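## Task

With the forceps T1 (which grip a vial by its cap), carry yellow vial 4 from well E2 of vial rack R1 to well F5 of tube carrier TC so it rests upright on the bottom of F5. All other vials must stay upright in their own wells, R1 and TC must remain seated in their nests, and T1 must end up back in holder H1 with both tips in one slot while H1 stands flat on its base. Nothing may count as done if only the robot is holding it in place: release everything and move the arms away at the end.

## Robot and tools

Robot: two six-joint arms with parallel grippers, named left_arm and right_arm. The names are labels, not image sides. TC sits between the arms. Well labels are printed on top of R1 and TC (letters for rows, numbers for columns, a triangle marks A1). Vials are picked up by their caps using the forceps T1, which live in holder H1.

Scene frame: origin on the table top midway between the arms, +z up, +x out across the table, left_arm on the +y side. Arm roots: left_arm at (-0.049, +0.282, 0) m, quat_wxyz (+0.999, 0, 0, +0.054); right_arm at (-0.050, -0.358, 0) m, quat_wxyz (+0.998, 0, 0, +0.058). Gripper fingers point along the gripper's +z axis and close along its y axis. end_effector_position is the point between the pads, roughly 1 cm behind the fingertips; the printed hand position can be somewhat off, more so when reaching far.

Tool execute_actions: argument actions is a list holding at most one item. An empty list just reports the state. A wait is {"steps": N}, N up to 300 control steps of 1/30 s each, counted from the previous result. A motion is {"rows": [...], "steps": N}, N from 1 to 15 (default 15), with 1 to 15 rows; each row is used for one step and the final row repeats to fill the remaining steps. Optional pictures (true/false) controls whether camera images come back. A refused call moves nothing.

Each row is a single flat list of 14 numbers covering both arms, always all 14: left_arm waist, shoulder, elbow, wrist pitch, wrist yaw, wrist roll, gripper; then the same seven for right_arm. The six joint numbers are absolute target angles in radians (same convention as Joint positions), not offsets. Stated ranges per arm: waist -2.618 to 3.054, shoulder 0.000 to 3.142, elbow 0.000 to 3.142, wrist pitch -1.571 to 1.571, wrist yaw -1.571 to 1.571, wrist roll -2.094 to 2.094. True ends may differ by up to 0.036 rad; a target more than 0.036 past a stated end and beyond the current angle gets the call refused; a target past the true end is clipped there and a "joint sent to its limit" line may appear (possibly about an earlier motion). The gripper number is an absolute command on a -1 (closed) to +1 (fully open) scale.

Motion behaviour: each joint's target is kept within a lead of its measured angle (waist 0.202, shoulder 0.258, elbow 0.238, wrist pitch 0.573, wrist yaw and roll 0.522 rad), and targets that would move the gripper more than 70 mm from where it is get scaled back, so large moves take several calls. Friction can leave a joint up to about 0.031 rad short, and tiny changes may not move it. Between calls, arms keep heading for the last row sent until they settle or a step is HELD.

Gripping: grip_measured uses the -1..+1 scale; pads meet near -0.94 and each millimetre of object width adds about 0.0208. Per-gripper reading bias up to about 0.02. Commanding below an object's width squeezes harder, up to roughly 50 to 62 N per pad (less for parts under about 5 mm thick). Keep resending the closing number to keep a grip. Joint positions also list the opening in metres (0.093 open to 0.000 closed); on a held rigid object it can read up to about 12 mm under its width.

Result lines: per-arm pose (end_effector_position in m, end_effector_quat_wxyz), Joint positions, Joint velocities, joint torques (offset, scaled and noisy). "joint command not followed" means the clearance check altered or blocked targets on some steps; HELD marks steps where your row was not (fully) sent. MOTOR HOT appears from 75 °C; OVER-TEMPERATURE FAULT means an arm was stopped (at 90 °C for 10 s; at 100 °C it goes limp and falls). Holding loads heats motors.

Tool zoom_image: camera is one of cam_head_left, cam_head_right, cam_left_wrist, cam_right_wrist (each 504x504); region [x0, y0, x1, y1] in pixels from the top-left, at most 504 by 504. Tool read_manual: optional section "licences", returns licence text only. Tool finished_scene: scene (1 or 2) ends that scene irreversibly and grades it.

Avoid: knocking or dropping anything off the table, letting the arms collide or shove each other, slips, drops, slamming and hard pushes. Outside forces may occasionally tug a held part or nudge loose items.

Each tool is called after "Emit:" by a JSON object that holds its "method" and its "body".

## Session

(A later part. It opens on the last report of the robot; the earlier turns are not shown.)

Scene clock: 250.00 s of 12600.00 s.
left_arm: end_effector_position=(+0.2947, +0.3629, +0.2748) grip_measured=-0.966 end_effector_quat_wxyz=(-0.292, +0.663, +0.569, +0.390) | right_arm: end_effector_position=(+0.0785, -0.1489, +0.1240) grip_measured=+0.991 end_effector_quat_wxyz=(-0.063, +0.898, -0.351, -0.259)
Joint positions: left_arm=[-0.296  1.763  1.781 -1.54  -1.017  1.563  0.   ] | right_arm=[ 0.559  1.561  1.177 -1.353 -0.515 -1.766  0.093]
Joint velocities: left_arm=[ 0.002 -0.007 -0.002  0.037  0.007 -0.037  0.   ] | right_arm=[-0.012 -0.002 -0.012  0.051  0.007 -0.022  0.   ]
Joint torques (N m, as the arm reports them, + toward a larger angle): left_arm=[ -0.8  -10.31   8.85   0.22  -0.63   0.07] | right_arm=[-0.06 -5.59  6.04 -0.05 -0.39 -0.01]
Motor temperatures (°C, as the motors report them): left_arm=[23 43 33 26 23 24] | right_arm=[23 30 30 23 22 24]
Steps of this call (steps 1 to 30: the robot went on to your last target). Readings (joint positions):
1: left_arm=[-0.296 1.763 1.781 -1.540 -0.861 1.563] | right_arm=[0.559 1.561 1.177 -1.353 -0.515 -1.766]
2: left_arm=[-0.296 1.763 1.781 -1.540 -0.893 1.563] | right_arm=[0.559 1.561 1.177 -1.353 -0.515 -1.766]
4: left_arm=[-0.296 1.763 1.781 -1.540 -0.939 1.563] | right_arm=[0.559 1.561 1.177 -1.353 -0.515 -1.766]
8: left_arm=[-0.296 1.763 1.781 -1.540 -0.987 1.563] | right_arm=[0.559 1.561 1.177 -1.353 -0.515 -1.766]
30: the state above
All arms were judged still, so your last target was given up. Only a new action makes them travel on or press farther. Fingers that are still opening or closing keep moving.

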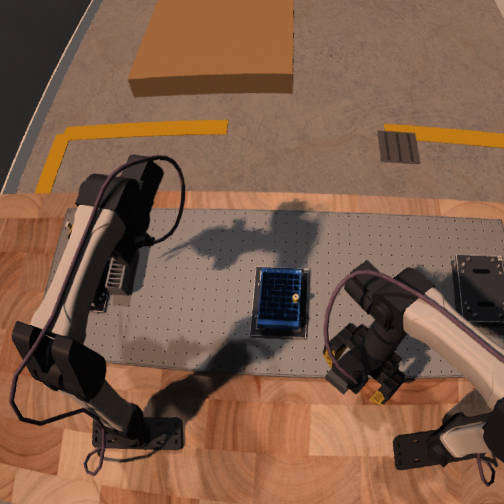

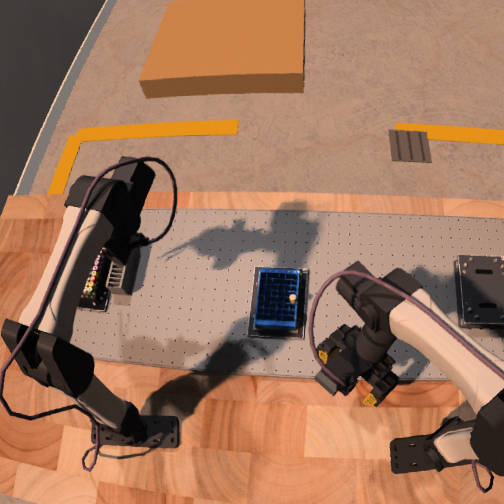

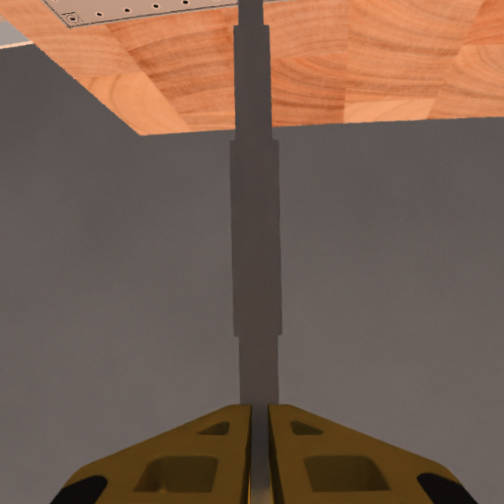

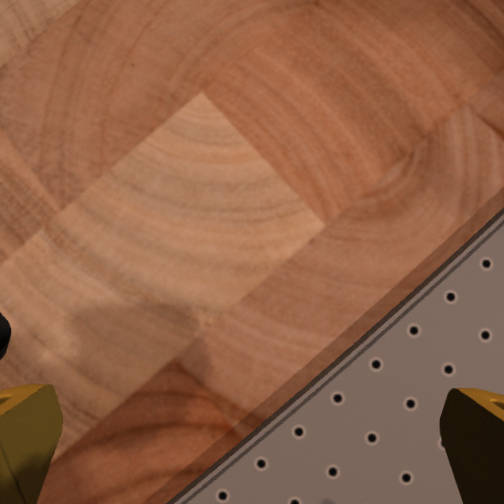

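Emit:
{"method": "execute_actions", "body": {"actions": [{"rows":[[-0.3,1.75,1.8,-1.55,-1.03,1.57,-1,0.96,1.45,0.786,0.364,0,0,1]],"steps":15}], "pictures": false}}

Emit:
{"method": "execute_actions", "body": {"actions": [{"steps":60}]}}

Scene clock: 258.83 s of 12600.00 s.
left_arm: end_effector_position=(+0.2947, +0.3630, +0.2749) grip_measured=-0.966 end_effector_quat_wxyz=(-0.292, +0.663, +0.569, +0.390) | right_arm: end_effector_position=(+0.1344, -0.0017, +0.1058) grip_measured=+0.992 end_effector_quat_wxyz=(-0.385, +0.661, -0.631, -0.128)
Joint positions: left_arm=[-0.296  1.763  1.781 -1.54  -1.017  1.563  0.   ] | right_arm=[ 0.961  1.469  0.787 -0.053 -0.04  -0.524  0.093]
Joint velocities: left_arm=[ 0.002  0.002 -0.007  0.081 -0.081 -0.007  0.   ] | right_arm=[-0.007  0.002  0.017  2.103  0.139  2.293 -0.001]
Joint torques (N m, as the arm reports them, + toward a larger angle): left_arm=[ -0.86 -10.11   8.92   0.26  -0.59   0.11] | right_arm=[-0.03 -7.05  7.33  1.9  -0.02  0.06]
Motor temperatures (°C, as the motors report them): left_arm=[23 43 33 26 23 24] | right_arm=[23 31 30 23 22 24]
Steps of this call (steps 1 to 90: nothing new was sent; then 5.33 s passed at rest; steps 91 to 105: all 15 steps of this action). Readings (joint positions):
91: left_arm=[-0.296 1.763 1.781 -1.540 -1.017 1.563] | right_arm=[0.586 1.538 1.137 -1.271 -0.444 -1.685]
92: left_arm=[-0.296 1.763 1.781 -1.540 -1.017 1.563] | right_arm=[0.643 1.503 1.062 -1.144 -0.347 -1.584]
94: left_arm=[-0.296 1.763 1.781 -1.540 -1.017 1.563] | right_arm=[0.789 1.466 0.912 -0.926 -0.219 -1.385]
98: left_arm=[-0.296 1.763 1.781 -1.540 -1.017 1.563] | right_arm=[0.959 1.469 0.787 -0.584 -0.110 -1.033]
105: the state above

Scene clock: 260.83 s of 12600.00 s.
left_arm: end_effector_position=(+0.2947, +0.3630, +0.2749) grip_measured=-0.966 end_effector_quat_wxyz=(-0.292, +0.663, +0.569, +0.390) | right_arm: end_effector_position=(+0.1622, +0.0385, +0.1868) grip_measured=+0.992 end_effector_quat_wxyz=(+0.494, -0.424, +0.699, +0.296)
Joint positions: left_arm=[-0.296  1.763  1.781 -1.54  -1.017  1.563  0.   ] | right_arm=[ 0.961  1.469  0.787  0.339 -0.008 -0.008  0.093]
Joint velocities: left_arm=[-0.002 -0.012  0.007 -0.051 -0.022  0.022  0.   ] | right_arm=[ 0.002  0.002  0.007 -0.022 -0.022  0.007 -0.   ]
Joint torques (N m, as the arm reports them, + toward a larger angle): left_arm=[ -0.99 -10.09   8.75   0.25  -0.6    0.08] | right_arm=[-0.17 -7.46  7.6   2.27  0.05  0.06]
Motor temperatures (°C, as the motors report them): left_arm=[23 43 33 26 23 24] | right_arm=[23 31 30 24 22 24]
Steps of this call (steps 1 to 45: the robot went on to your last target; steps 46 to 60: nothing new was sent). Readings (joint positions):
1: left_arm=[-0.296 1.763 1.781 -1.540 -1.017 1.563] | right_arm=[0.961 1.469 0.787 0.020 -0.034 -0.431]
2: left_arm=[-0.296 1.763 1.781 -1.540 -1.017 1.563] | right_arm=[0.961 1.469 0.787 0.088 -0.028 -0.347]
4: left_arm=[-0.296 1.763 1.781 -1.540 -1.017 1.563] | right_arm=[0.961 1.469 0.787 0.190 -0.019 -0.224]
8: left_arm=[-0.296 1.763 1.781 -1.540 -1.017 1.563] | right_arm=[0.961 1.469 0.787 0.287 -0.012 -0.095]
60: the state above
All arms were judged still, so your last target was given up. Only a new action makes them travel on or press farther. Fingers that are still opening or closing keep moving.

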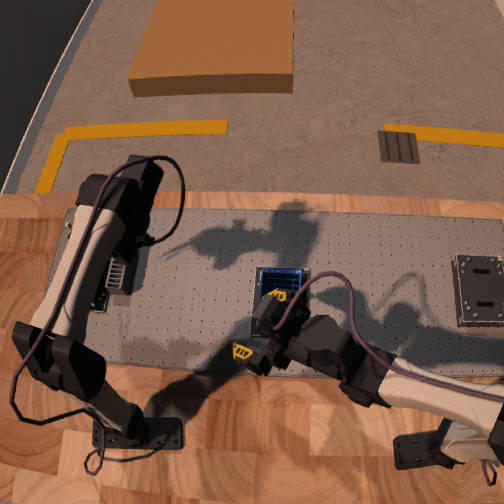

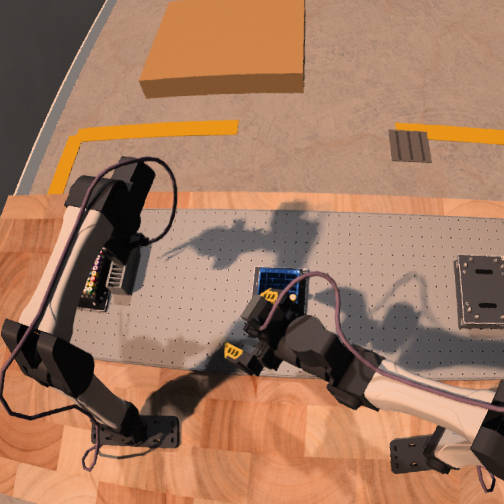

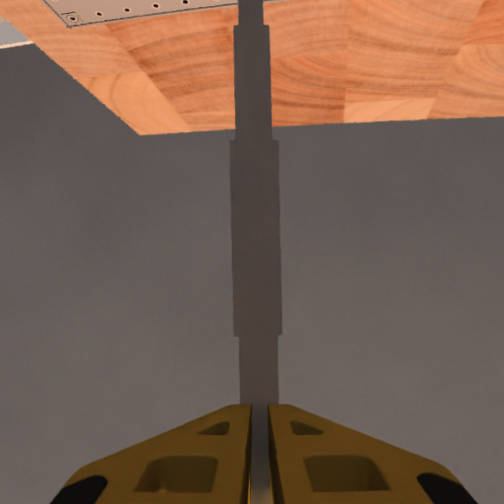

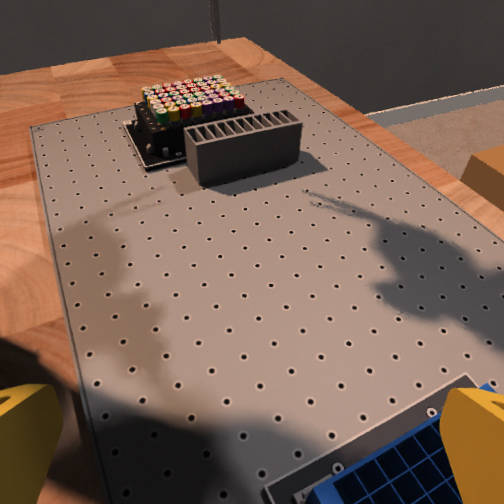

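Emit:
{"method": "execute_actions", "body": {"actions": [{"rows":[[-0.305,1.765,1.78,-1.53,-1.03,1.57,-1,0.96,1.45,0.786,0.364,0,0,1],[-0.31,1.78,1.76,-1.5,-1.03,1.57,-1,0.96,1.45,0.786,0.364,0,0,1],[-0.315,1.795,1.74,-1.47,-1.03,1.57,-1,0.96,1.45,0.786,0.364,0,0,1],[-0.32,1.81,1.72,-1.44,-1.03,1.57,-1,0.96,1.45,0.786,0.364,0,0,1],[-0.32,1.825,1.7,-1.41,-1.03,1.57,-1,0.96,1.45,0.786,0.364,0,0,1],[-0.32,1.84,1.68,-1.38,-1.03,1.57,-1,0.96,1.45,0.786,0.364,0,0,1],[-0.32,1.855,1.66,-1.35,-1.03,1.57,-1,0.96,1.45,0.786,0.364,0,0,1],[-0.32,1.87,1.64,-1.33,-1.03,1.57,-1,0.96,1.45,0.786,0.364,0,0,1],[-0.32,1.878,1.62,-1.31,-1.03,1.57,-1,0.96,1.45,0.786,0.364,0,0,1]],"steps":15}], "pictures": false}}

Emit:
{"method": "execute_actions", "body": {"actions": [{"steps":30}]}}

Emit:
{"method": "zoom_image", "body": {"camera": "cam_right_wrist", "region": [140, 0, 340, 200]}}

Scene clock: 267.60 s of 12600.00 s.
left_arm: end_effector_position=(+0.3219, +0.3526, +0.1913) grip_measured=-0.966 end_effector_quat_wxyz=(-0.326, +0.683, +0.543, +0.365) | right_arm: end_effector_position=(+0.1623, +0.0385, +0.1869) grip_measured=+0.992 end_effector_quat_wxyz=(+0.494, -0.424, +0.699, +0.296)
Joint positions: left_arm=[-0.311  1.901  1.621 -1.345 -1.021  1.564  0.   ] | right_arm=[ 0.961  1.469  0.787  0.34  -0.008 -0.008  0.093]
Joint velocities: left_arm=[ 0.002 -0.012  0.012  0.11   0.022  0.037  0.   ] | right_arm=[ 0.002  0.002 -0.002 -0.066  0.007 -0.022 -0.   ]
Joint torques (N m, as the arm reports them, + toward a larger angle): left_arm=[ -1.19 -12.95   7.23   0.31  -0.56   0.08] | right_arm=[-0.28 -7.7   7.53  2.3   0.02  0.06]
Motor temperatures (°C, as the motors report them): left_arm=[23 43 33 26 23 24] | right_arm=[23 31 31 27 22 24]
Steps of this call (steps 1 to 90: nothing new was sent; then 3.27 s passed at rest; steps 91 to 105: all 15 steps of this action). Readings (joint positions):
91: left_arm=[-0.296 1.763 1.781 -1.540 -1.017 1.563] | right_arm=[0.961 1.469 0.787 0.339 -0.008 -0.008]
92: left_arm=[-0.296 1.763 1.781 -1.538 -1.017 1.563] | right_arm=[0.961 1.469 0.787 0.339 -0.008 -0.008]
94: left_arm=[-0.300 1.766 1.769 -1.516 -1.021 1.563] | right_arm=[0.961 1.469 0.787 0.340 -0.008 -0.008]
98: left_arm=[-0.311 1.813 1.698 -1.437 -1.025 1.564] | right_arm=[0.961 1.469 0.787 0.340 -0.008 -0.008]
105: the state above

Scene clock: 268.60 s of 12600.00 s.
left_arm: end_effector_position=(+0.3248, +0.3520, +0.1928) grip_measured=-0.966 end_effector_quat_wxyz=(-0.318, +0.679, +0.548, +0.372) | right_arm: end_effector_position=(+0.1623, +0.0385, +0.1869) grip_measured=+0.992 end_effector_quat_wxyz=(+0.494, -0.424, +0.699, +0.296)
Joint positions: left_arm=[-0.311  1.896  1.621 -1.325 -1.021  1.564  0.   ] | right_arm=[ 0.961  1.469  0.787  0.34  -0.008 -0.008  0.093]
Joint velocities: left_arm=[ 0.007 -0.002 -0.012 -0.066  0.007 -0.007  0.   ] | right_arm=[ 0.007 -0.007 -0.017 -0.066 -0.022 -0.007 -0.001]
Joint torques (N m, as the arm reports them, + toward a larger angle): left_arm=[ -1.15 -12.24   7.23   0.33  -0.55   0.05] | right_arm=[-0.17 -7.55  7.74  2.28  0.08  0.05]
Motor temperatures (°C, as the motors report them): left_arm=[23 43 33 26 23 24] | right_arm=[23 31 31 27 22 24]
Steps of this call (steps 1 to 30: the robot went on to your last target). Readings (joint positions):
1: left_arm=[-0.311 1.899 1.621 -1.340 -1.021 1.564] | right_arm=[0.961 1.469 0.787 0.340 -0.008 -0.008]
2: left_arm=[-0.311 1.898 1.621 -1.337 -1.021 1.564] | right_arm=[0.961 1.469 0.787 0.340 -0.008 -0.008]
4: left_arm=[-0.311 1.896 1.621 -1.332 -1.021 1.564] | right_arm=[0.961 1.469 0.787 0.340 -0.008 -0.008]
8: left_arm=[-0.311 1.896 1.621 -1.327 -1.021 1.564] | right_arm=[0.961 1.469 0.787 0.340 -0.008 -0.008]
30: the state above
All arms were judged still, so your last target was given up. Only a new action makes them travel on or press farther. Fingers that are still opening or closing keep moving.

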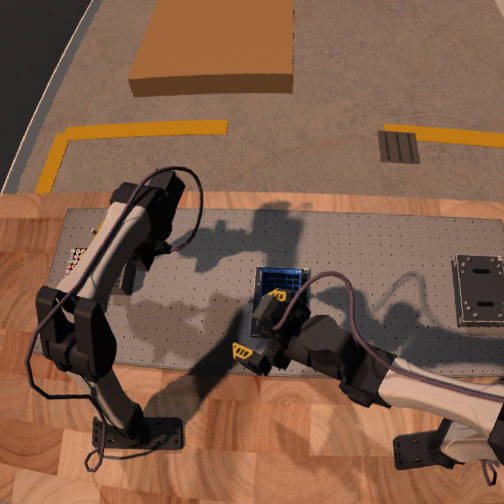

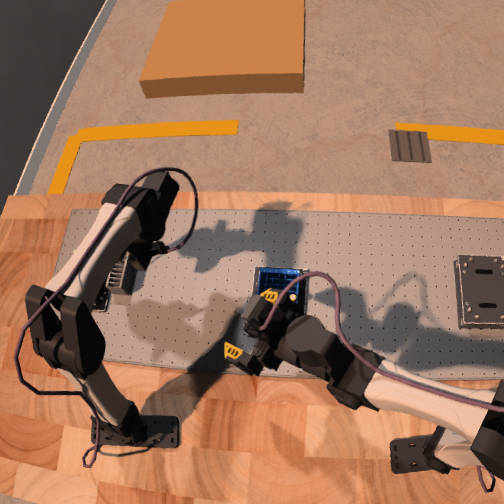

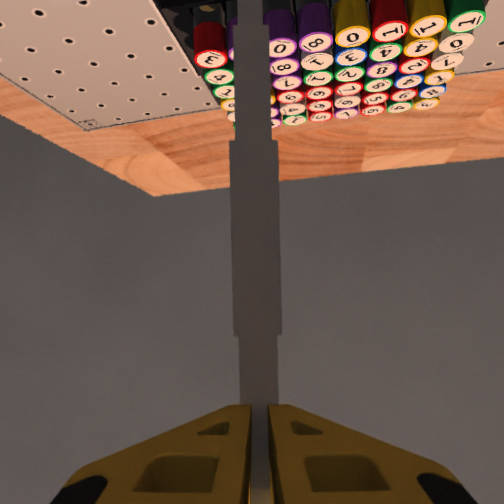

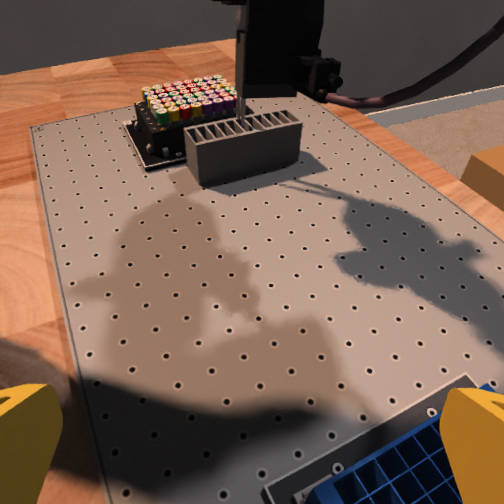

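Region (140, 0, 340, 200) of cam_right_wrist's 504x504 image, scaled by 2.520, with more detail than that image has.

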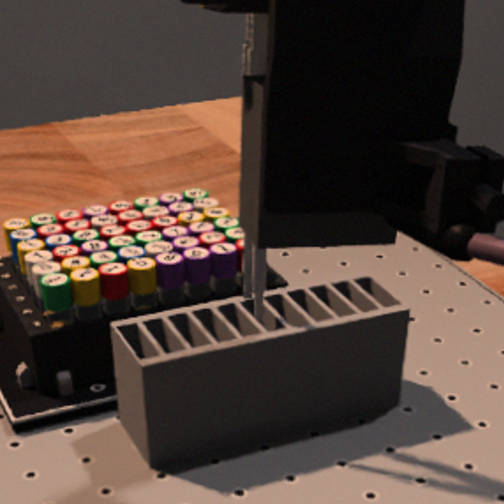

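Emit:
{"method": "execute_actions", "body": {"actions": [{"rows":[[-0.33,1.878,1.62,-1.3,-1.03,1.57,-1,0.96,1.45,0.786,0.364,0,0,1],[-0.34,1.878,1.62,-1.29,-1.03,1.57,-1,0.96,1.45,0.786,0.364,0,0,1],[-0.345,1.878,1.62,-1.29,-1.03,1.57,-1,0.96,1.45,0.786,0.364,0,0,1],[-0.345,1.878,1.62,-1.29,-1.03,1.57,-1,0.96,1.45,0.786,0.364,0,0,1],[-0.345,1.878,1.62,-1.29,-1.03,1.57,-1,0.96,1.45,0.786,0.364,0,0,1],[-0.345,1.878,1.6,-1.275,-1.03,1.57,-1,0.96,1.45,0.786,0.364,0,0,1],[-0.345,1.878,1.585,-1.26,-1.03,1.57,-1,0.96,1.45,0.786,0.364,0,0,1],[-0.345,1.878,1.57,-1.245,-1.03,1.57,-1,0.96,1.45,0.786,0.364,0,0,1]],"steps":15}], "pictures": false}}

Emit:
{"method": "execute_actions", "body": {"actions": [{"steps":25}]}}

Emit:
{"method": "zoom_image", "body": {"camera": "cam_right_wrist", "region": [140, 0, 340, 200]}}

Scene clock: 273.30 s of 12600.00 s.
left_arm: end_effector_position=(+0.3289, +0.3414, +0.1843) grip_measured=-0.966 end_effector_quat_wxyz=(-0.305, +0.683, +0.543, +0.382) | right_arm: end_effector_position=(+0.1623, +0.0385, +0.1869) grip_measured=+0.992 end_effector_quat_wxyz=(+0.494, -0.424, +0.699, +0.296)
Joint positions: left_arm=[-0.339  1.893  1.583 -1.268 -1.022  1.564  0.   ] | right_arm=[ 0.961  1.469  0.787  0.34  -0.008 -0.008  0.093]
Joint velocities: left_arm=[ 0.007  0.002 -0.022  0.11  -0.037  0.022  0.   ] | right_arm=[-0.007 -0.002 -0.012 -0.007 -0.022 -0.007  0.001]
Joint torques (N m, as the arm reports them, + toward a larger angle): left_arm=[ -0.87 -12.05   6.17   0.35  -0.55   0.09] | right_arm=[-0.26 -7.66  7.63  2.3   0.    0.05]
Motor temperatures (°C, as the motors report them): left_arm=[23 43 33 26 23 24] | right_arm=[23 32 31 28 22 24]
Steps of this call (steps 1 to 90: nothing new was sent; then 1.20 s passed at rest; steps 91 to 105: all 15 steps of this action). Readings (joint positions):
91: left_arm=[-0.312 1.896 1.621 -1.324 -1.021 1.564] | right_arm=[0.961 1.469 0.787 0.340 -0.008 -0.008]
92: left_arm=[-0.315 1.896 1.621 -1.321 -1.021 1.564] | right_arm=[0.961 1.469 0.787 0.340 -0.008 -0.008]
94: left_arm=[-0.326 1.896 1.621 -1.316 -1.021 1.564] | right_arm=[0.961 1.469 0.787 0.340 -0.008 -0.008]
98: left_arm=[-0.339 1.894 1.609 -1.292 -1.022 1.564] | right_arm=[0.961 1.469 0.787 0.340 -0.008 -0.008]
105: the state above

Scene clock: 274.13 s of 12600.00 s.
left_arm: end_effector_position=(+0.3297, +0.3412, +0.1843) grip_measured=-0.966 end_effector_quat_wxyz=(-0.303, +0.682, +0.544, +0.383) | right_arm: end_effector_position=(+0.1623, +0.0385, +0.1869) grip_measured=+0.992 end_effector_quat_wxyz=(+0.494, -0.424, +0.699, +0.296)
Joint positions: left_arm=[-0.339  1.893  1.583 -1.263 -1.022  1.564  0.   ] | right_arm=[ 0.961  1.469  0.787  0.34  -0.008 -0.008  0.093]
Joint velocities: left_arm=[-0.002 -0.017 -0.017 -0.022 -0.066  0.007  0.   ] | right_arm=[-0.007 -0.017 -0.002  0.007  0.022  0.037  0.001]
Joint torques (N m, as the arm reports them, + toward a larger angle): left_arm=[ -1.12 -11.96   6.14   0.41  -0.59   0.09] | right_arm=[-0.06 -7.55  7.76  2.26  0.07  0.04]
Motor temperatures (°C, as the motors report them): left_arm=[23 43 33 26 23 24] | right_arm=[23 32 31 28 22 24]
Steps of this call (steps 1 to 15: the robot went on to your last target; steps 16 to 25: nothing new was sent). Readings (joint positions):
1: left_arm=[-0.339 1.893 1.583 -1.266 -1.022 1.564] | right_arm=[0.961 1.469 0.787 0.340 -0.008 -0.008]
2: left_arm=[-0.339 1.893 1.583 -1.265 -1.022 1.564] | right_arm=[0.961 1.469 0.787 0.340 -0.008 -0.008]
4: left_arm=[-0.339 1.893 1.583 -1.264 -1.022 1.564] | right_arm=[0.961 1.469 0.787 0.340 -0.008 -0.008]
8: left_arm=[-0.339 1.893 1.583 -1.263 -1.022 1.564] | right_arm=[0.961 1.469 0.787 0.340 -0.008 -0.008]
25: the state above
All arms were judged still, so your last target was given up. Only a new action makes them travel on or press farther. Fingers that are still opening or closing keep moving.

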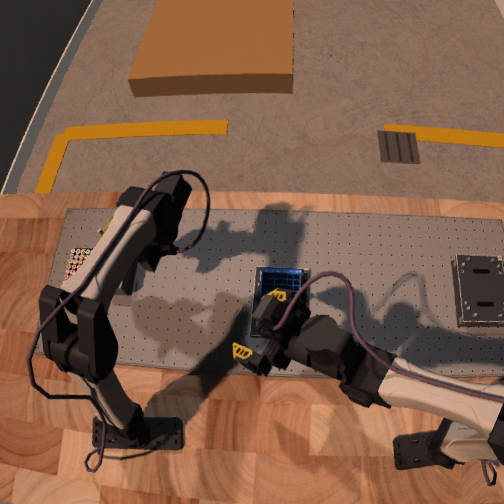

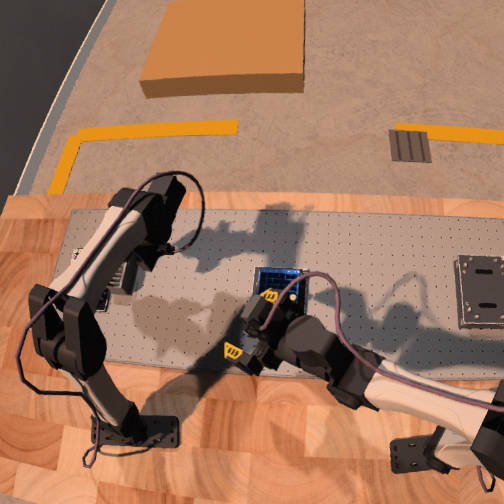

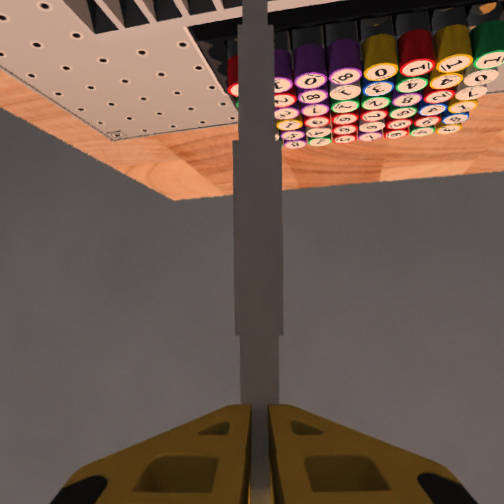

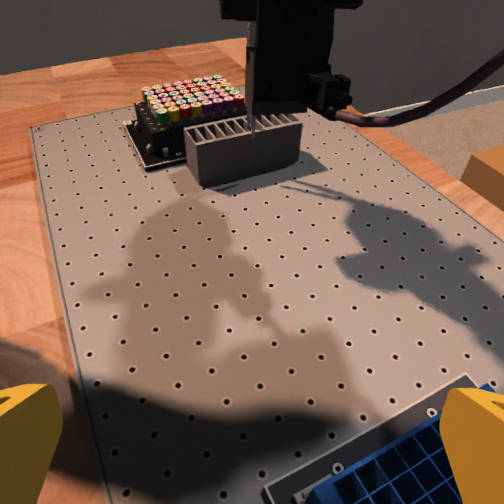

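Region (140, 0, 340, 200) of cam_right_wrist's 504x504 image, scaled by 2.520, with more detail than that image has.

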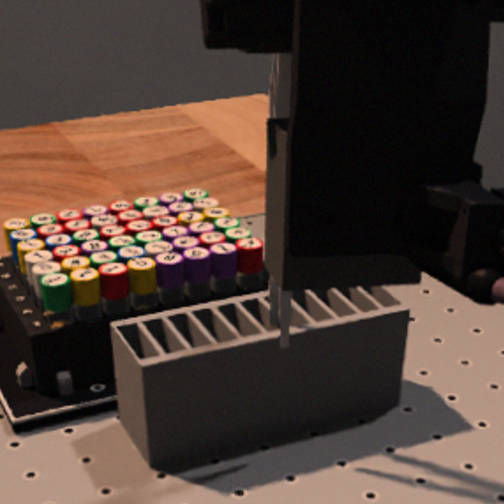

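Emit:
{"method": "execute_actions", "body": {"actions": [{"rows":[[-0.345,1.878,1.6,-1.27,-1.03,1.57,-1,0.96,1.45,0.786,0.364,0,0,1],[-0.345,1.878,1.62,-1.285,-1.03,1.57,-1,0.96,1.45,0.786,0.364,0,0,1],[-0.345,1.878,1.64,-1.3,-1.03,1.57,-1,0.96,1.45,0.786,0.364,0,0,1],[-0.345,1.878,1.645,-1.31,-1.03,1.57,-1,0.96,1.45,0.786,0.364,0,0,1],[-0.345,1.878,1.645,-1.31,-1.03,1.57,-1,0.96,1.45,0.786,0.364,0,0,1],[-0.345,1.878,1.645,-1.31,-1.03,1.57,-1,0.96,1.45,0.786,0.364,0,0,1],[-0.345,1.878,1.645,-1.31,-1.03,1.57,-1,0.96,1.45,0.786,0.364,0,0,1],[-0.33,1.878,1.645,-1.31,-1.03,1.57,-1,0.96,1.45,0.786,0.364,0,0,1],[-0.32,1.878,1.645,-1.31,-1.03,1.57,-1,0.96,1.45,0.786,0.364,0,0,1],[-0.31,1.878,1.645,-1.31,-1.03,1.57,-1,0.96,1.45,0.786,0.364,0,0,1],[-0.3,1.878,1.645,-1.31,-1.03,1.57,-1,0.96,1.45,0.786,0.364,0,0,1]],"steps":15}], "pictures": false}}

Emit:
{"method": "execute_actions", "body": {"actions": [{"steps":20}], "pictures": false}}

Emit:
{"method": "execute_actions", "body": {"actions": [{"rows":[[-0.3,1.878,1.61,-1.29,-1.03,1.57,-1,0.96,1.45,0.786,0.364,0,0,1],[-0.3,1.878,1.595,-1.275,-1.03,1.57,-1,0.96,1.45,0.786,0.364,0,0,1],[-0.3,1.878,1.58,-1.26,-1.03,1.57,-1,0.96,1.45,0.786,0.364,0,0,1],[-0.3,1.878,1.57,-1.245,-1.03,1.57,-1,0.96,1.45,0.786,0.364,0,0,1]],"steps":15}], "pictures": false}}

Emit:
{"method": "execute_actions", "body": {"actions": [{"steps":20}]}}

Emit:
{"method": "zoom_image", "body": {"camera": "cam_right_wrist", "region": [140, 0, 340, 200]}}

Scene clock: 281.80 s of 12600.00 s.
left_arm: end_effector_position=(+0.3297, +0.3527, +0.1950) grip_measured=-0.966 end_effector_quat_wxyz=(-0.306, +0.672, +0.556, +0.381) | right_arm: end_effector_position=(+0.1623, +0.0385, +0.1869) grip_measured=+0.992 end_effector_quat_wxyz=(+0.494, -0.424, +0.699, +0.296)
Joint positions: left_arm=[-0.307  1.893  1.625 -1.295 -1.022  1.564  0.   ] | right_arm=[ 0.961  1.469  0.787  0.34  -0.008 -0.008  0.093]
Joint velocities: left_arm=[ 0.076 -0.017  0.002 -0.095 -0.051 -0.051  0.   ] | right_arm=[-0.007 -0.002 -0.022  0.022 -0.051 -0.037  0.   ]
Joint torques (N m, as the arm reports them, + toward a larger angle): left_arm=[ -0.31 -12.15   9.12   0.16  -0.57   0.07] | right_arm=[-0.22 -7.5   7.62  2.26  0.04  0.08]
Motor temperatures (°C, as the motors report them): left_arm=[23 44 33 26 23 24] | right_arm=[23 32 32 30 22 24]
Steps of this call (steps 1 to 90: nothing new was sent; then 4.17 s passed at rest; steps 91 to 105: all 15 steps of this action). Readings (joint positions):
91: left_arm=[-0.339 1.893 1.583 -1.263 -1.022 1.564] | right_arm=[0.961 1.469 0.787 0.340 -0.008 -0.008]
92: left_arm=[-0.339 1.893 1.585 -1.265 -1.022 1.564] | right_arm=[0.961 1.469 0.787 0.340 -0.008 -0.008]
94: left_arm=[-0.339 1.893 1.600 -1.277 -1.021 1.564] | right_arm=[0.961 1.469 0.787 0.340 -0.008 -0.008]
98: left_arm=[-0.339 1.893 1.625 -1.286 -1.022 1.564] | right_arm=[0.961 1.469 0.787 0.340 -0.008 -0.008]
105: the state above

Scene clock: 282.47 s of 12600.00 s.
left_arm: end_effector_position=(+0.3292, +0.3534, +0.1950) grip_measured=-0.966 end_effector_quat_wxyz=(-0.307, +0.672, +0.556, +0.380) | right_arm: end_effector_position=(+0.1623, +0.0385, +0.1869) grip_measured=+0.992 end_effector_quat_wxyz=(+0.494, -0.424, +0.699, +0.296)
Joint positions: left_arm=[-0.305  1.893  1.625 -1.298 -1.022  1.564  0.   ] | right_arm=[ 0.961  1.469  0.787  0.34  -0.008 -0.008  0.093]
Joint velocities: left_arm=[ 0.007 -0.012  0.002  0.022 -0.022  0.022  0.   ] | right_arm=[-0.002  0.007  0.002 -0.022 -0.007  0.022  0.   ]
Joint torques (N m, as the arm reports them, + toward a larger angle): left_arm=[ -0.25 -12.11   9.02   0.12  -0.6    0.1 ] | right_arm=[-0.11 -7.6   7.69  2.31  0.03  0.04]
Motor temperatures (°C, as the motors report them): left_arm=[23 44 33 26 23 24] | right_arm=[23 32 32 30 22 24]
Steps of this call (steps 1 to 15: the robot went on to your last target; steps 16 to 20: nothing new was sent). Readings (joint positions):
1: left_arm=[-0.306 1.893 1.625 -1.296 -1.022 1.564] | right_arm=[0.961 1.469 0.787 0.340 -0.008 -0.008]
2: left_arm=[-0.305 1.893 1.625 -1.297 -1.022 1.564] | right_arm=[0.961 1.469 0.787 0.340 -0.008 -0.008]
4: left_arm=[-0.305 1.893 1.625 -1.297 -1.022 1.564] | right_arm=[0.961 1.469 0.787 0.340 -0.008 -0.008]
8: left_arm=[-0.305 1.893 1.625 -1.297 -1.022 1.564] | right_arm=[0.961 1.469 0.787 0.340 -0.008 -0.008]
20: the state above
All arms were judged still, so your last target was given up. Only a new action makes them travel on or press farther. Fingers that are still opening or closing keep moving.

Scene clock: 282.97 s of 12600.00 s.
left_arm: end_effector_position=(+0.3271, +0.3540, +0.1852) grip_measured=-0.966 end_effector_quat_wxyz=(-0.311, +0.673, +0.555, +0.379) | right_arm: end_effector_position=(+0.1623, +0.0385, +0.1869) grip_measured=+0.992 end_effector_quat_wxyz=(+0.494, -0.424, +0.699, +0.296)
Joint positions: left_arm=[-0.305  1.892  1.583 -1.265 -1.024  1.564  0.   ] | right_arm=[ 0.961  1.469  0.787  0.34  -0.008 -0.008  0.093]
Joint velocities: left_arm=[ 0.017  0.007 -0.002  0.051 -0.007  0.051  0.   ] | right_arm=[-0.002 -0.002  0.002  0.022 -0.007 -0.007 -0.   ]
Joint torques (N m, as the arm reports them, + toward a larger angle): left_arm=[ -0.17 -11.95   6.41   0.46  -0.52   0.1 ] | right_arm=[-0.22 -7.42  7.71  2.3   0.03  0.05]
Motor temperatures (°C, as the motors report them): left_arm=[23 44 33 26 23 24] | right_arm=[23 32 32 30 22 24]
Steps of this call (steps 1 to 15: all 15 steps of this action). Readings (joint positions):
1: left_arm=[-0.305 1.893 1.625 -1.298 -1.022 1.564] | right_arm=[0.961 1.469 0.787 0.340 -0.008 -0.008]
2: left_arm=[-0.305 1.893 1.623 -1.295 -1.022 1.564] | right_arm=[0.961 1.469 0.787 0.340 -0.008 -0.008]
4: left_arm=[-0.305 1.892 1.607 -1.284 -1.022 1.564] | right_arm=[0.961 1.469 0.787 0.340 -0.008 -0.008]
8: left_arm=[-0.305 1.892 1.583 -1.273 -1.024 1.564] | right_arm=[0.961 1.469 0.787 0.340 -0.008 -0.008]
15: the state above

Scene clock: 283.63 s of 12600.00 s.
left_arm: end_effector_position=(+0.3273, +0.3540, +0.1852) grip_measured=-0.966 end_effector_quat_wxyz=(-0.310, +0.673, +0.555, +0.379) | right_arm: end_effector_position=(+0.1623, +0.0385, +0.1869) grip_measured=+0.992 end_effector_quat_wxyz=(+0.494, -0.424, +0.699, +0.296)
Joint positions: left_arm=[-0.305  1.892  1.583 -1.264 -1.024  1.565  0.   ] | right_arm=[ 0.961  1.469  0.787  0.34  -0.008 -0.008  0.093]
Joint velocities: left_arm=[ 0.007  0.007  0.017 -0.007  0.007  0.081  0.   ] | right_arm=[-0.027  0.017  0.002 -0.051 -0.037 -0.007  0.   ]
Joint torques (N m, as the arm reports them, + toward a larger angle): left_arm=[ -0.15 -11.89   6.37   0.43  -0.54   0.08] | right_arm=[ 0.   -7.54  7.49  2.33  0.01  0.11]
Motor temperatures (°C, as the motors report them): left_arm=[23 44 33 26 23 24] | right_arm=[23 32 32 30 22 24]
Steps of this call (steps 1 to 15: the robot went on to your last target; steps 16 to 20: nothing new was sent). Readings (joint positions):
1: left_arm=[-0.305 1.892 1.583 -1.264 -1.024 1.564] | right_arm=[0.961 1.469 0.787 0.340 -0.008 -0.008]
2: left_arm=[-0.305 1.892 1.583 -1.264 -1.024 1.564] | right_arm=[0.961 1.469 0.787 0.340 -0.008 -0.008]
4: left_arm=[-0.305 1.892 1.583 -1.264 -1.024 1.565] | right_arm=[0.961 1.469 0.787 0.340 -0.008 -0.008]
8: left_arm=[-0.305 1.892 1.583 -1.264 -1.024 1.565] | right_arm=[0.961 1.469 0.787 0.340 -0.008 -0.008]
20: the state above
All arms were judged still, so your last target was given up. Only a new action makes them travel on or press farther. Fingers that are still opening or closing keep moving.

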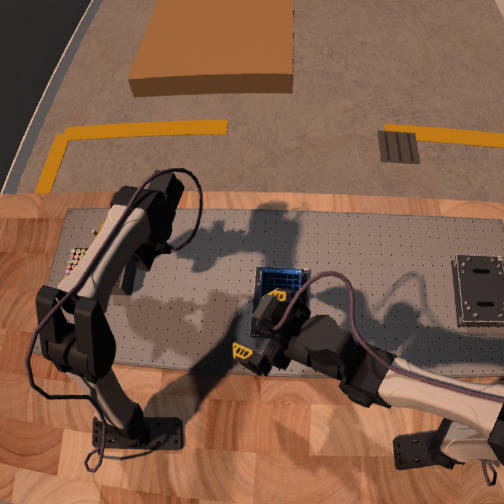

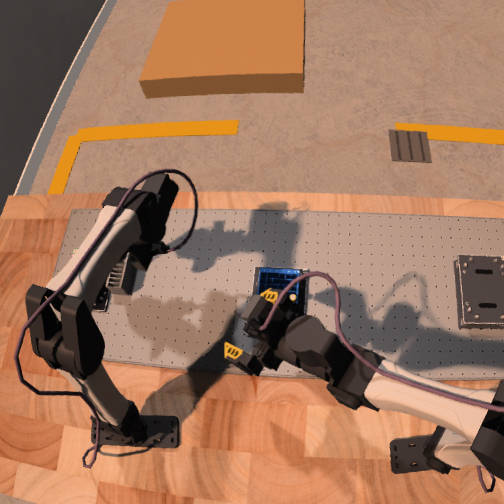

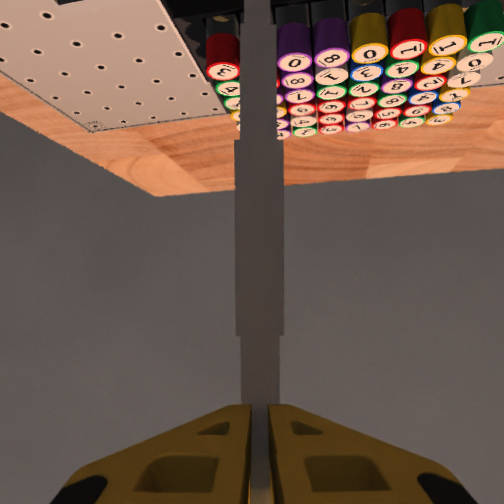

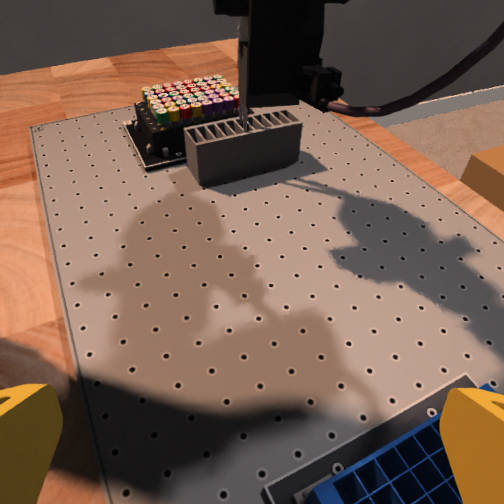

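Region (140, 0, 340, 200) of cam_right_wrist's 504x504 image, scaled by 2.520, with more detail than that image has.

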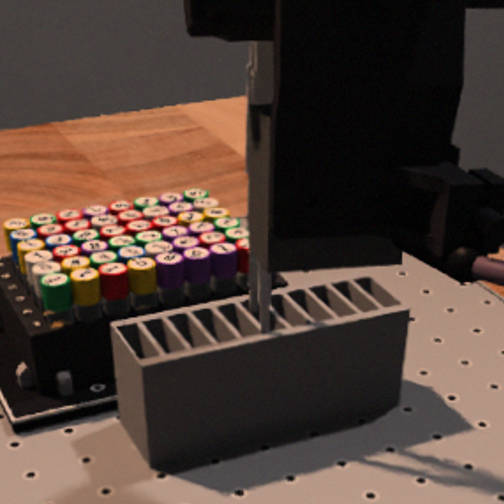

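Emit:
{"method": "execute_actions", "body": {"actions": [{"rows":[[-0.3,1.88,1.555,-1.23,-1.03,1.57,-1,0.96,1.45,0.786,0.364,0,0,1],[-0.3,1.882,1.54,-1.215,-1.03,1.57,-1,0.96,1.45,0.786,0.364,0,0,1],[-0.3,1.884,1.525,-1.2,-1.03,1.57,-1,0.96,1.45,0.786,0.364,0,0,1],[-0.3,1.886,1.51,-1.185,-1.03,1.57,-1,0.96,1.45,0.786,0.364,0,0,1],[-0.3,1.888,1.495,-1.17,-1.03,1.57,-1,0.96,1.45,0.786,0.364,0,0,1],[-0.3,1.89,1.48,-1.155,-1.03,1.57,-1,0.96,1.45,0.786,0.364,0,0,1],[-0.3,1.892,1.465,-1.14,-1.03,1.57,-1,0.96,1.45,0.786,0.364,0,0,1]],"steps":15}], "pictures": false}}

Emit:
{"method": "execute_actions", "body": {"actions": [{"steps":20}]}}

Emit:
{"method": "zoom_image", "body": {"camera": "cam_right_wrist", "region": [140, 0, 340, 200]}}

Scene clock: 287.60 s of 12600.00 s.
left_arm: end_effector_position=(+0.3235, +0.3564, +0.1619) grip_measured=-0.966 end_effector_quat_wxyz=(-0.318, +0.670, +0.550, +0.384) | right_arm: end_effector_position=(+0.1623, +0.0385, +0.1869) grip_measured=+0.992 end_effector_quat_wxyz=(+0.494, -0.424, +0.699, +0.296)
Joint positions: left_arm=[-0.305  1.891  1.478 -1.165 -1.044  1.565  0.   ] | right_arm=[ 0.961  1.469  0.787  0.34  -0.008 -0.008  0.093]
Joint velocities: left_arm=[ 0.002 -0.007  0.012 -0.037 -0.037  0.051  0.   ] | right_arm=[-0.002 -0.002  0.002  0.007 -0.051 -0.095  0.001]
Joint torques (N m, as the arm reports them, + toward a larger angle): left_arm=[ -0.05 -10.61   6.37   0.43  -0.36   0.09] | right_arm=[-0.23 -7.51  7.55  2.28  0.04  0.08]
Motor temperatures (°C, as the motors report them): left_arm=[23 44 33 26 23 24] | right_arm=[23 33 32 31 22 24]
Steps of this call (steps 1 to 90: nothing new was sent; then 0.47 s passed at rest; steps 91 to 105: all 15 steps of this action). Readings (joint positions):
91: left_arm=[-0.305 1.892 1.581 -1.261 -1.025 1.565] | right_arm=[0.961 1.469 0.787 0.340 -0.008 -0.008]
92: left_arm=[-0.305 1.892 1.576 -1.256 -1.028 1.565] | right_arm=[0.961 1.469 0.787 0.340 -0.008 -0.008]
94: left_arm=[-0.305 1.891 1.558 -1.239 -1.042 1.565] | right_arm=[0.961 1.469 0.787 0.340 -0.008 -0.008]
98: left_arm=[-0.305 1.891 1.500 -1.196 -1.050 1.565] | right_arm=[0.961 1.469 0.787 0.340 -0.008 -0.008]
105: the state above

Scene clock: 288.27 s of 12600.00 s.
left_arm: end_effector_position=(+0.3240, +0.3564, +0.1619) grip_measured=-0.966 end_effector_quat_wxyz=(-0.317, +0.670, +0.550, +0.385) | right_arm: end_effector_position=(+0.1623, +0.0385, +0.1869) grip_measured=+0.992 end_effector_quat_wxyz=(+0.494, -0.424, +0.699, +0.296)
Joint positions: left_arm=[-0.305  1.891  1.478 -1.162 -1.044  1.566  0.   ] | right_arm=[ 0.961  1.469  0.787  0.34  -0.008 -0.008  0.093]
Joint velocities: left_arm=[-0.002 -0.017 -0.007  0.022  0.051 -0.022  0.   ] | right_arm=[-0.002 -0.007  0.002 -0.051 -0.051  0.022 -0.001]
Joint torques (N m, as the arm reports them, + toward a larger angle): left_arm=[ -0.21 -10.62   6.19   0.45  -0.36   0.04] | right_arm=[-0.29 -7.59  7.54  2.29  0.05  0.09]
Motor temperatures (°C, as the motors report them): left_arm=[23 44 33 26 23 24] | right_arm=[23 33 32 31 22 24]
Steps of this call (steps 1 to 15: the robot went on to your last target; steps 16 to 20: nothing new was sent). Readings (joint positions):
1: left_arm=[-0.305 1.891 1.478 -1.164 -1.044 1.565] | right_arm=[0.961 1.469 0.787 0.340 -0.008 -0.008]
2: left_arm=[-0.305 1.891 1.478 -1.163 -1.044 1.566] | right_arm=[0.961 1.469 0.787 0.340 -0.008 -0.008]
4: left_arm=[-0.305 1.891 1.478 -1.163 -1.044 1.566] | right_arm=[0.961 1.469 0.787 0.340 -0.008 -0.008]
8: left_arm=[-0.305 1.891 1.478 -1.163 -1.044 1.566] | right_arm=[0.961 1.469 0.787 0.340 -0.008 -0.008]
20: the state above
All arms were judged still, so your last target was given up. Only a new action makes them travel on or press farther. Fingers that are still opening or closing keep moving.

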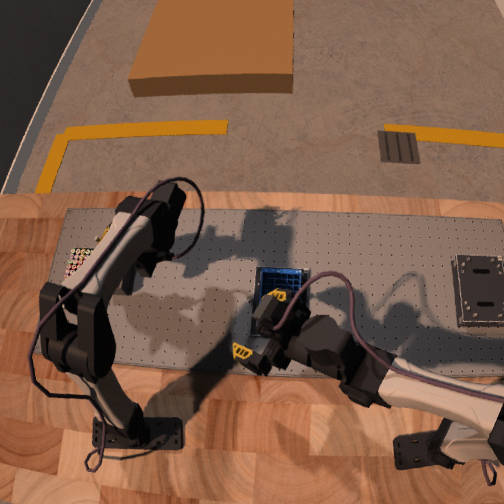

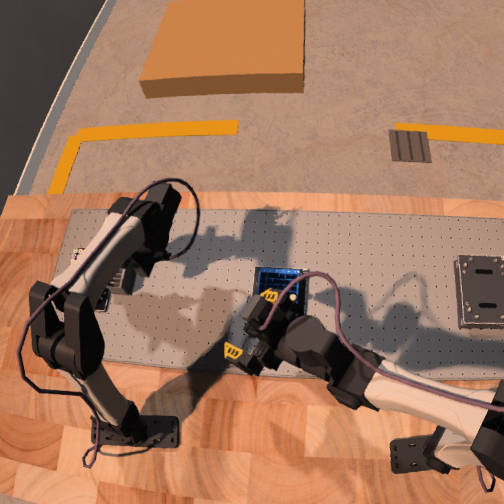

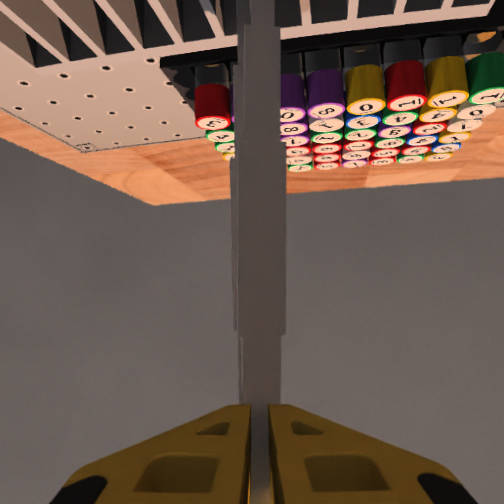

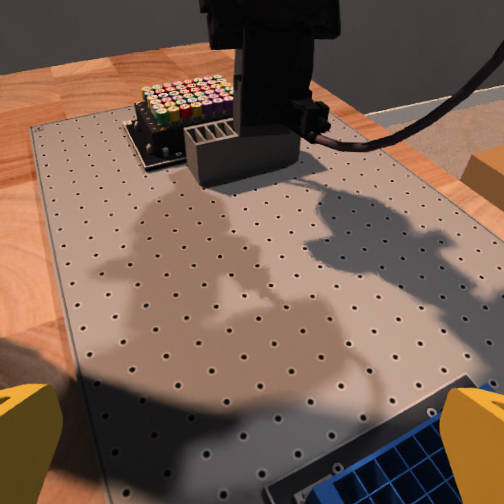

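Region (140, 0, 340, 200) of cam_right_wrist's 504x504 image, scaled by 2.520, with more detail than that image has.

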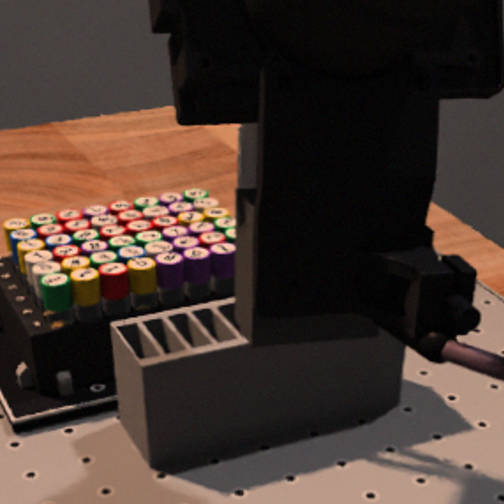

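Inserted. Release and withdraw up/right.

Emit:
{"method": "execute_actions", "body": {"actions": [{"rows":[[-0.3,1.892,1.465,-1.14,-1.03,1.57,0.2,0.96,1.45,0.786,0.364,0,0,1]],"steps":15}], "pictures": false}}

Emit:
{"method": "execute_actions", "body": {"actions": [{"rows":[[-0.34,1.88,1.52,-1.2,-1.03,1.57,0.2,0.96,1.45,0.786,0.364,0,0,1],[-0.38,1.87,1.58,-1.26,-1.03,1.57,0.2,0.96,1.45,0.786,0.364,0,0,1],[-0.42,1.86,1.64,-1.32,-1.03,1.57,0.2,0.96,1.45,0.786,0.364,0,0,1],[-0.44,1.85,1.7,-1.38,-1.03,1.57,0.2,0.96,1.45,0.786,0.364,0,0,1],[-0.44,1.85,1.76,-1.44,-1.03,1.57,0.2,0.96,1.45,0.786,0.364,0,0,1],[-0.44,1.85,1.82,-1.5,-1.03,1.57,0.2,0.96,1.45,0.786,0.364,0,0,1]],"steps":15}], "pictures": false}}

Emit:
{"method": "execute_actions", "body": {"actions": [{"steps":20}]}}

Emit:
{"method": "zoom_image", "body": {"camera": "cam_right_wrist", "region": [140, 0, 340, 200]}}

Scene clock: 294.00 s of 12600.00 s.
left_arm: end_effector_position=(+0.3249, +0.3555, +0.1608) grip_measured=+0.199 end_effector_quat_wxyz=(-0.313, +0.670, +0.553, +0.384) | right_arm: end_effector_position=(+0.1623, +0.0385, +0.1869) grip_measured=+0.992 end_effector_quat_wxyz=(+0.494, -0.424, +0.699, +0.296)
Joint positions: left_arm=[-0.305  1.891  1.478 -1.155 -1.036  1.566  0.055] | right_arm=[ 0.961  1.469  0.787  0.34  -0.008 -0.008  0.093]
Joint velocities: left_arm=[-0.002 -0.007  0.012 -0.037  0.007  0.051 -0.   ] | right_arm=[-0.007  0.007 -0.012  0.007  0.037  0.022 -0.   ]
Joint torques (N m, as the arm reports them, + toward a larger angle): left_arm=[ -0.13 -10.61   6.2    0.44  -0.43   0.  ] | right_arm=[-0.27 -7.46  7.49  2.27  0.04  0.08]
Motor temperatures (°C, as the motors report them): left_arm=[23 44 33 26 23 24] | right_arm=[23 33 32 31 22 24]
Steps of this call (steps 1 to 90: nothing new was sent; then 2.23 s passed at rest; steps 91 to 105: all 15 steps of this action). Readings (joint positions):
91: left_arm=[-0.305 1.891 1.478 -1.162 -1.044 1.566] | right_arm=[0.961 1.469 0.787 0.340 -0.008 -0.008]
92: left_arm=[-0.305 1.891 1.478 -1.161 -1.042 1.566] | right_arm=[0.961 1.469 0.787 0.340 -0.008 -0.008]
94: left_arm=[-0.305 1.891 1.478 -1.159 -1.040 1.566] | right_arm=[0.961 1.469 0.787 0.340 -0.008 -0.008]
98: left_arm=[-0.305 1.891 1.478 -1.157 -1.037 1.566] | right_arm=[0.961 1.469 0.787 0.340 -0.008 -0.008]
105: the state above

Scene clock: 294.50 s of 12600.00 s.
left_arm: end_effector_position=(+0.3297, +0.3019, +0.2619) grip_measured=+0.199 end_effector_quat_wxyz=(-0.254, +0.697, +0.520, +0.424) | right_arm: end_effector_position=(+0.1623, +0.0385, +0.1869) grip_measured=+0.992 end_effector_quat_wxyz=(+0.494, -0.424, +0.699, +0.296)
Joint positions: left_arm=[-0.448  1.84   1.815 -1.462 -1.031  1.567  0.055] | right_arm=[ 0.961  1.469  0.787  0.34  -0.008 -0.008  0.093]
Joint velocities: left_arm=[-0.017  0.066  0.007 -0.227 -0.007 -0.051  0.   ] | right_arm=[-0.022 -0.002 -0.027  0.022  0.007  0.022 -0.   ]
Joint torques (N m, as the arm reports them, + toward a larger angle): left_arm=[ 0.12 -9.48  7.76  0.35 -0.49  0.04] | right_arm=[-0.25 -7.59  7.73  2.28  0.04  0.07]
Motor temperatures (°C, as the motors report them): left_arm=[23 44 33 26 23 24] | right_arm=[23 33 32 31 22 24]
Steps of this call (steps 1 to 15: all 15 steps of this action). Readings (joint positions):
1: left_arm=[-0.308 1.891 1.481 -1.161 -1.036 1.566] | right_arm=[0.961 1.469 0.787 0.340 -0.008 -0.008]
2: left_arm=[-0.317 1.892 1.495 -1.180 -1.035 1.566] | right_arm=[0.961 1.469 0.787 0.340 -0.008 -0.008]
4: left_arm=[-0.363 1.893 1.570 -1.245 -1.031 1.567] | right_arm=[0.961 1.469 0.787 0.340 -0.008 -0.008]
8: left_arm=[-0.447 1.875 1.781 -1.360 -1.028 1.567] | right_arm=[0.961 1.469 0.787 0.340 -0.008 -0.008]
15: the state above

Scene clock: 295.17 s of 12600.00 s.
left_arm: end_effector_position=(+0.3262, +0.3031, +0.2607) grip_measured=+0.199 end_effector_quat_wxyz=(-0.264, +0.701, +0.515, +0.417) | right_arm: end_effector_position=(+0.1623, +0.0385, +0.1869) grip_measured=+0.992 end_effector_quat_wxyz=(+0.494, -0.424, +0.699, +0.296)
Joint positions: left_arm=[-0.448  1.843  1.815 -1.488 -1.031  1.567  0.055] | right_arm=[ 0.961  1.469  0.787  0.34  -0.008 -0.008  0.093]
Joint velocities: left_arm=[-0.002 -0.027  0.007  0.037 -0.037  0.051 -0.   ] | right_arm=[ 0.007 -0.007 -0.012 -0.022  0.095 -0.007  0.   ]
Joint torques (N m, as the arm reports them, + toward a larger angle): left_arm=[-0.03 -9.33  7.64  0.27 -0.45  0.03] | right_arm=[-0.19 -7.51  7.72  2.29  0.02  0.05]
Motor temperatures (°C, as the motors report them): left_arm=[23 44 33 26 23 24] | right_arm=[23 33 32 32 22 24]
Steps of this call (steps 1 to 20: the robot went on to your last target). Readings (joint positions):
1: left_arm=[-0.448 1.842 1.815 -1.467 -1.031 1.567] | right_arm=[0.961 1.469 0.787 0.340 -0.008 -0.008]
2: left_arm=[-0.448 1.842 1.815 -1.472 -1.031 1.567] | right_arm=[0.961 1.469 0.787 0.340 -0.008 -0.008]
4: left_arm=[-0.448 1.843 1.815 -1.478 -1.031 1.567] | right_arm=[0.961 1.469 0.787 0.340 -0.008 -0.008]
8: left_arm=[-0.448 1.843 1.815 -1.484 -1.031 1.567] | right_arm=[0.961 1.469 0.787 0.340 -0.008 -0.008]
20: the state above

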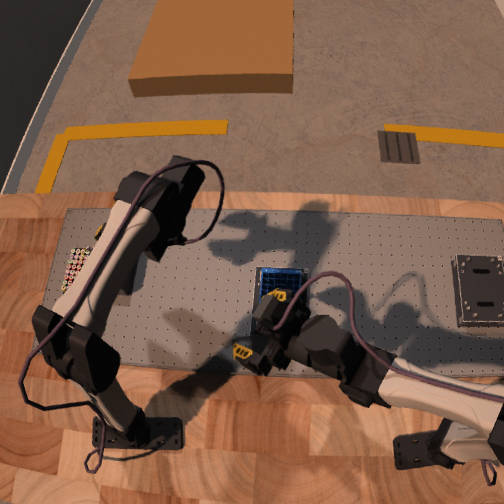

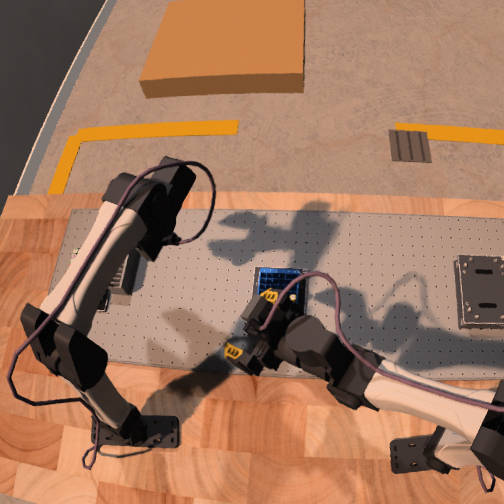

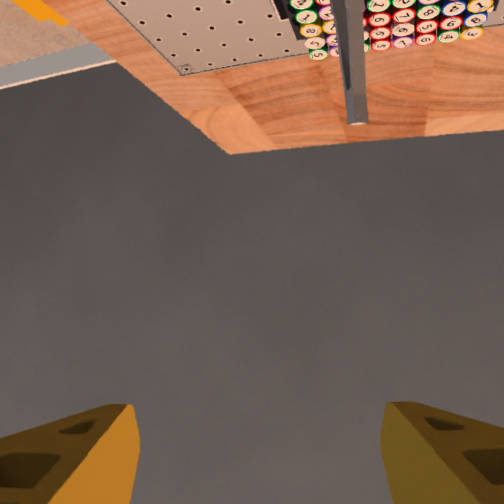

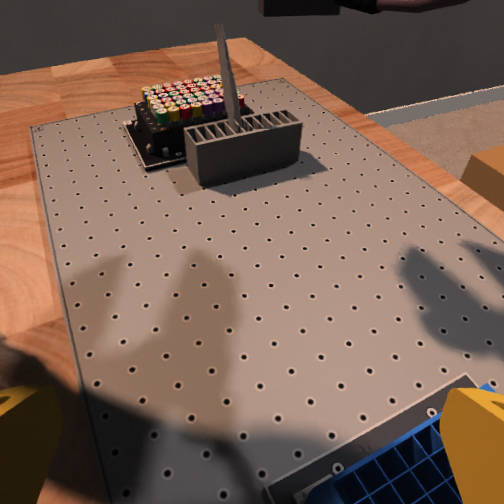

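Region (140, 0, 340, 200) of cam_right_wrist's 504x504 image, scaled by 2.520, with more detail than that image has.

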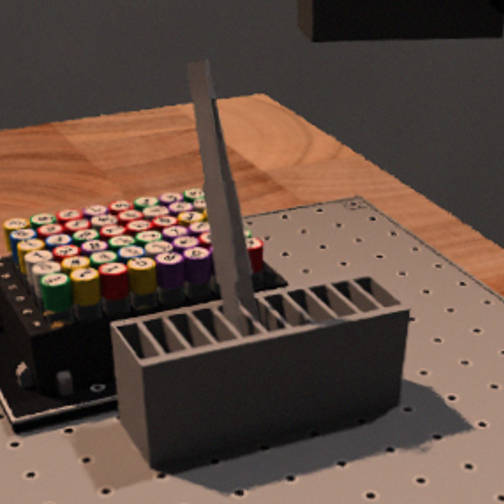

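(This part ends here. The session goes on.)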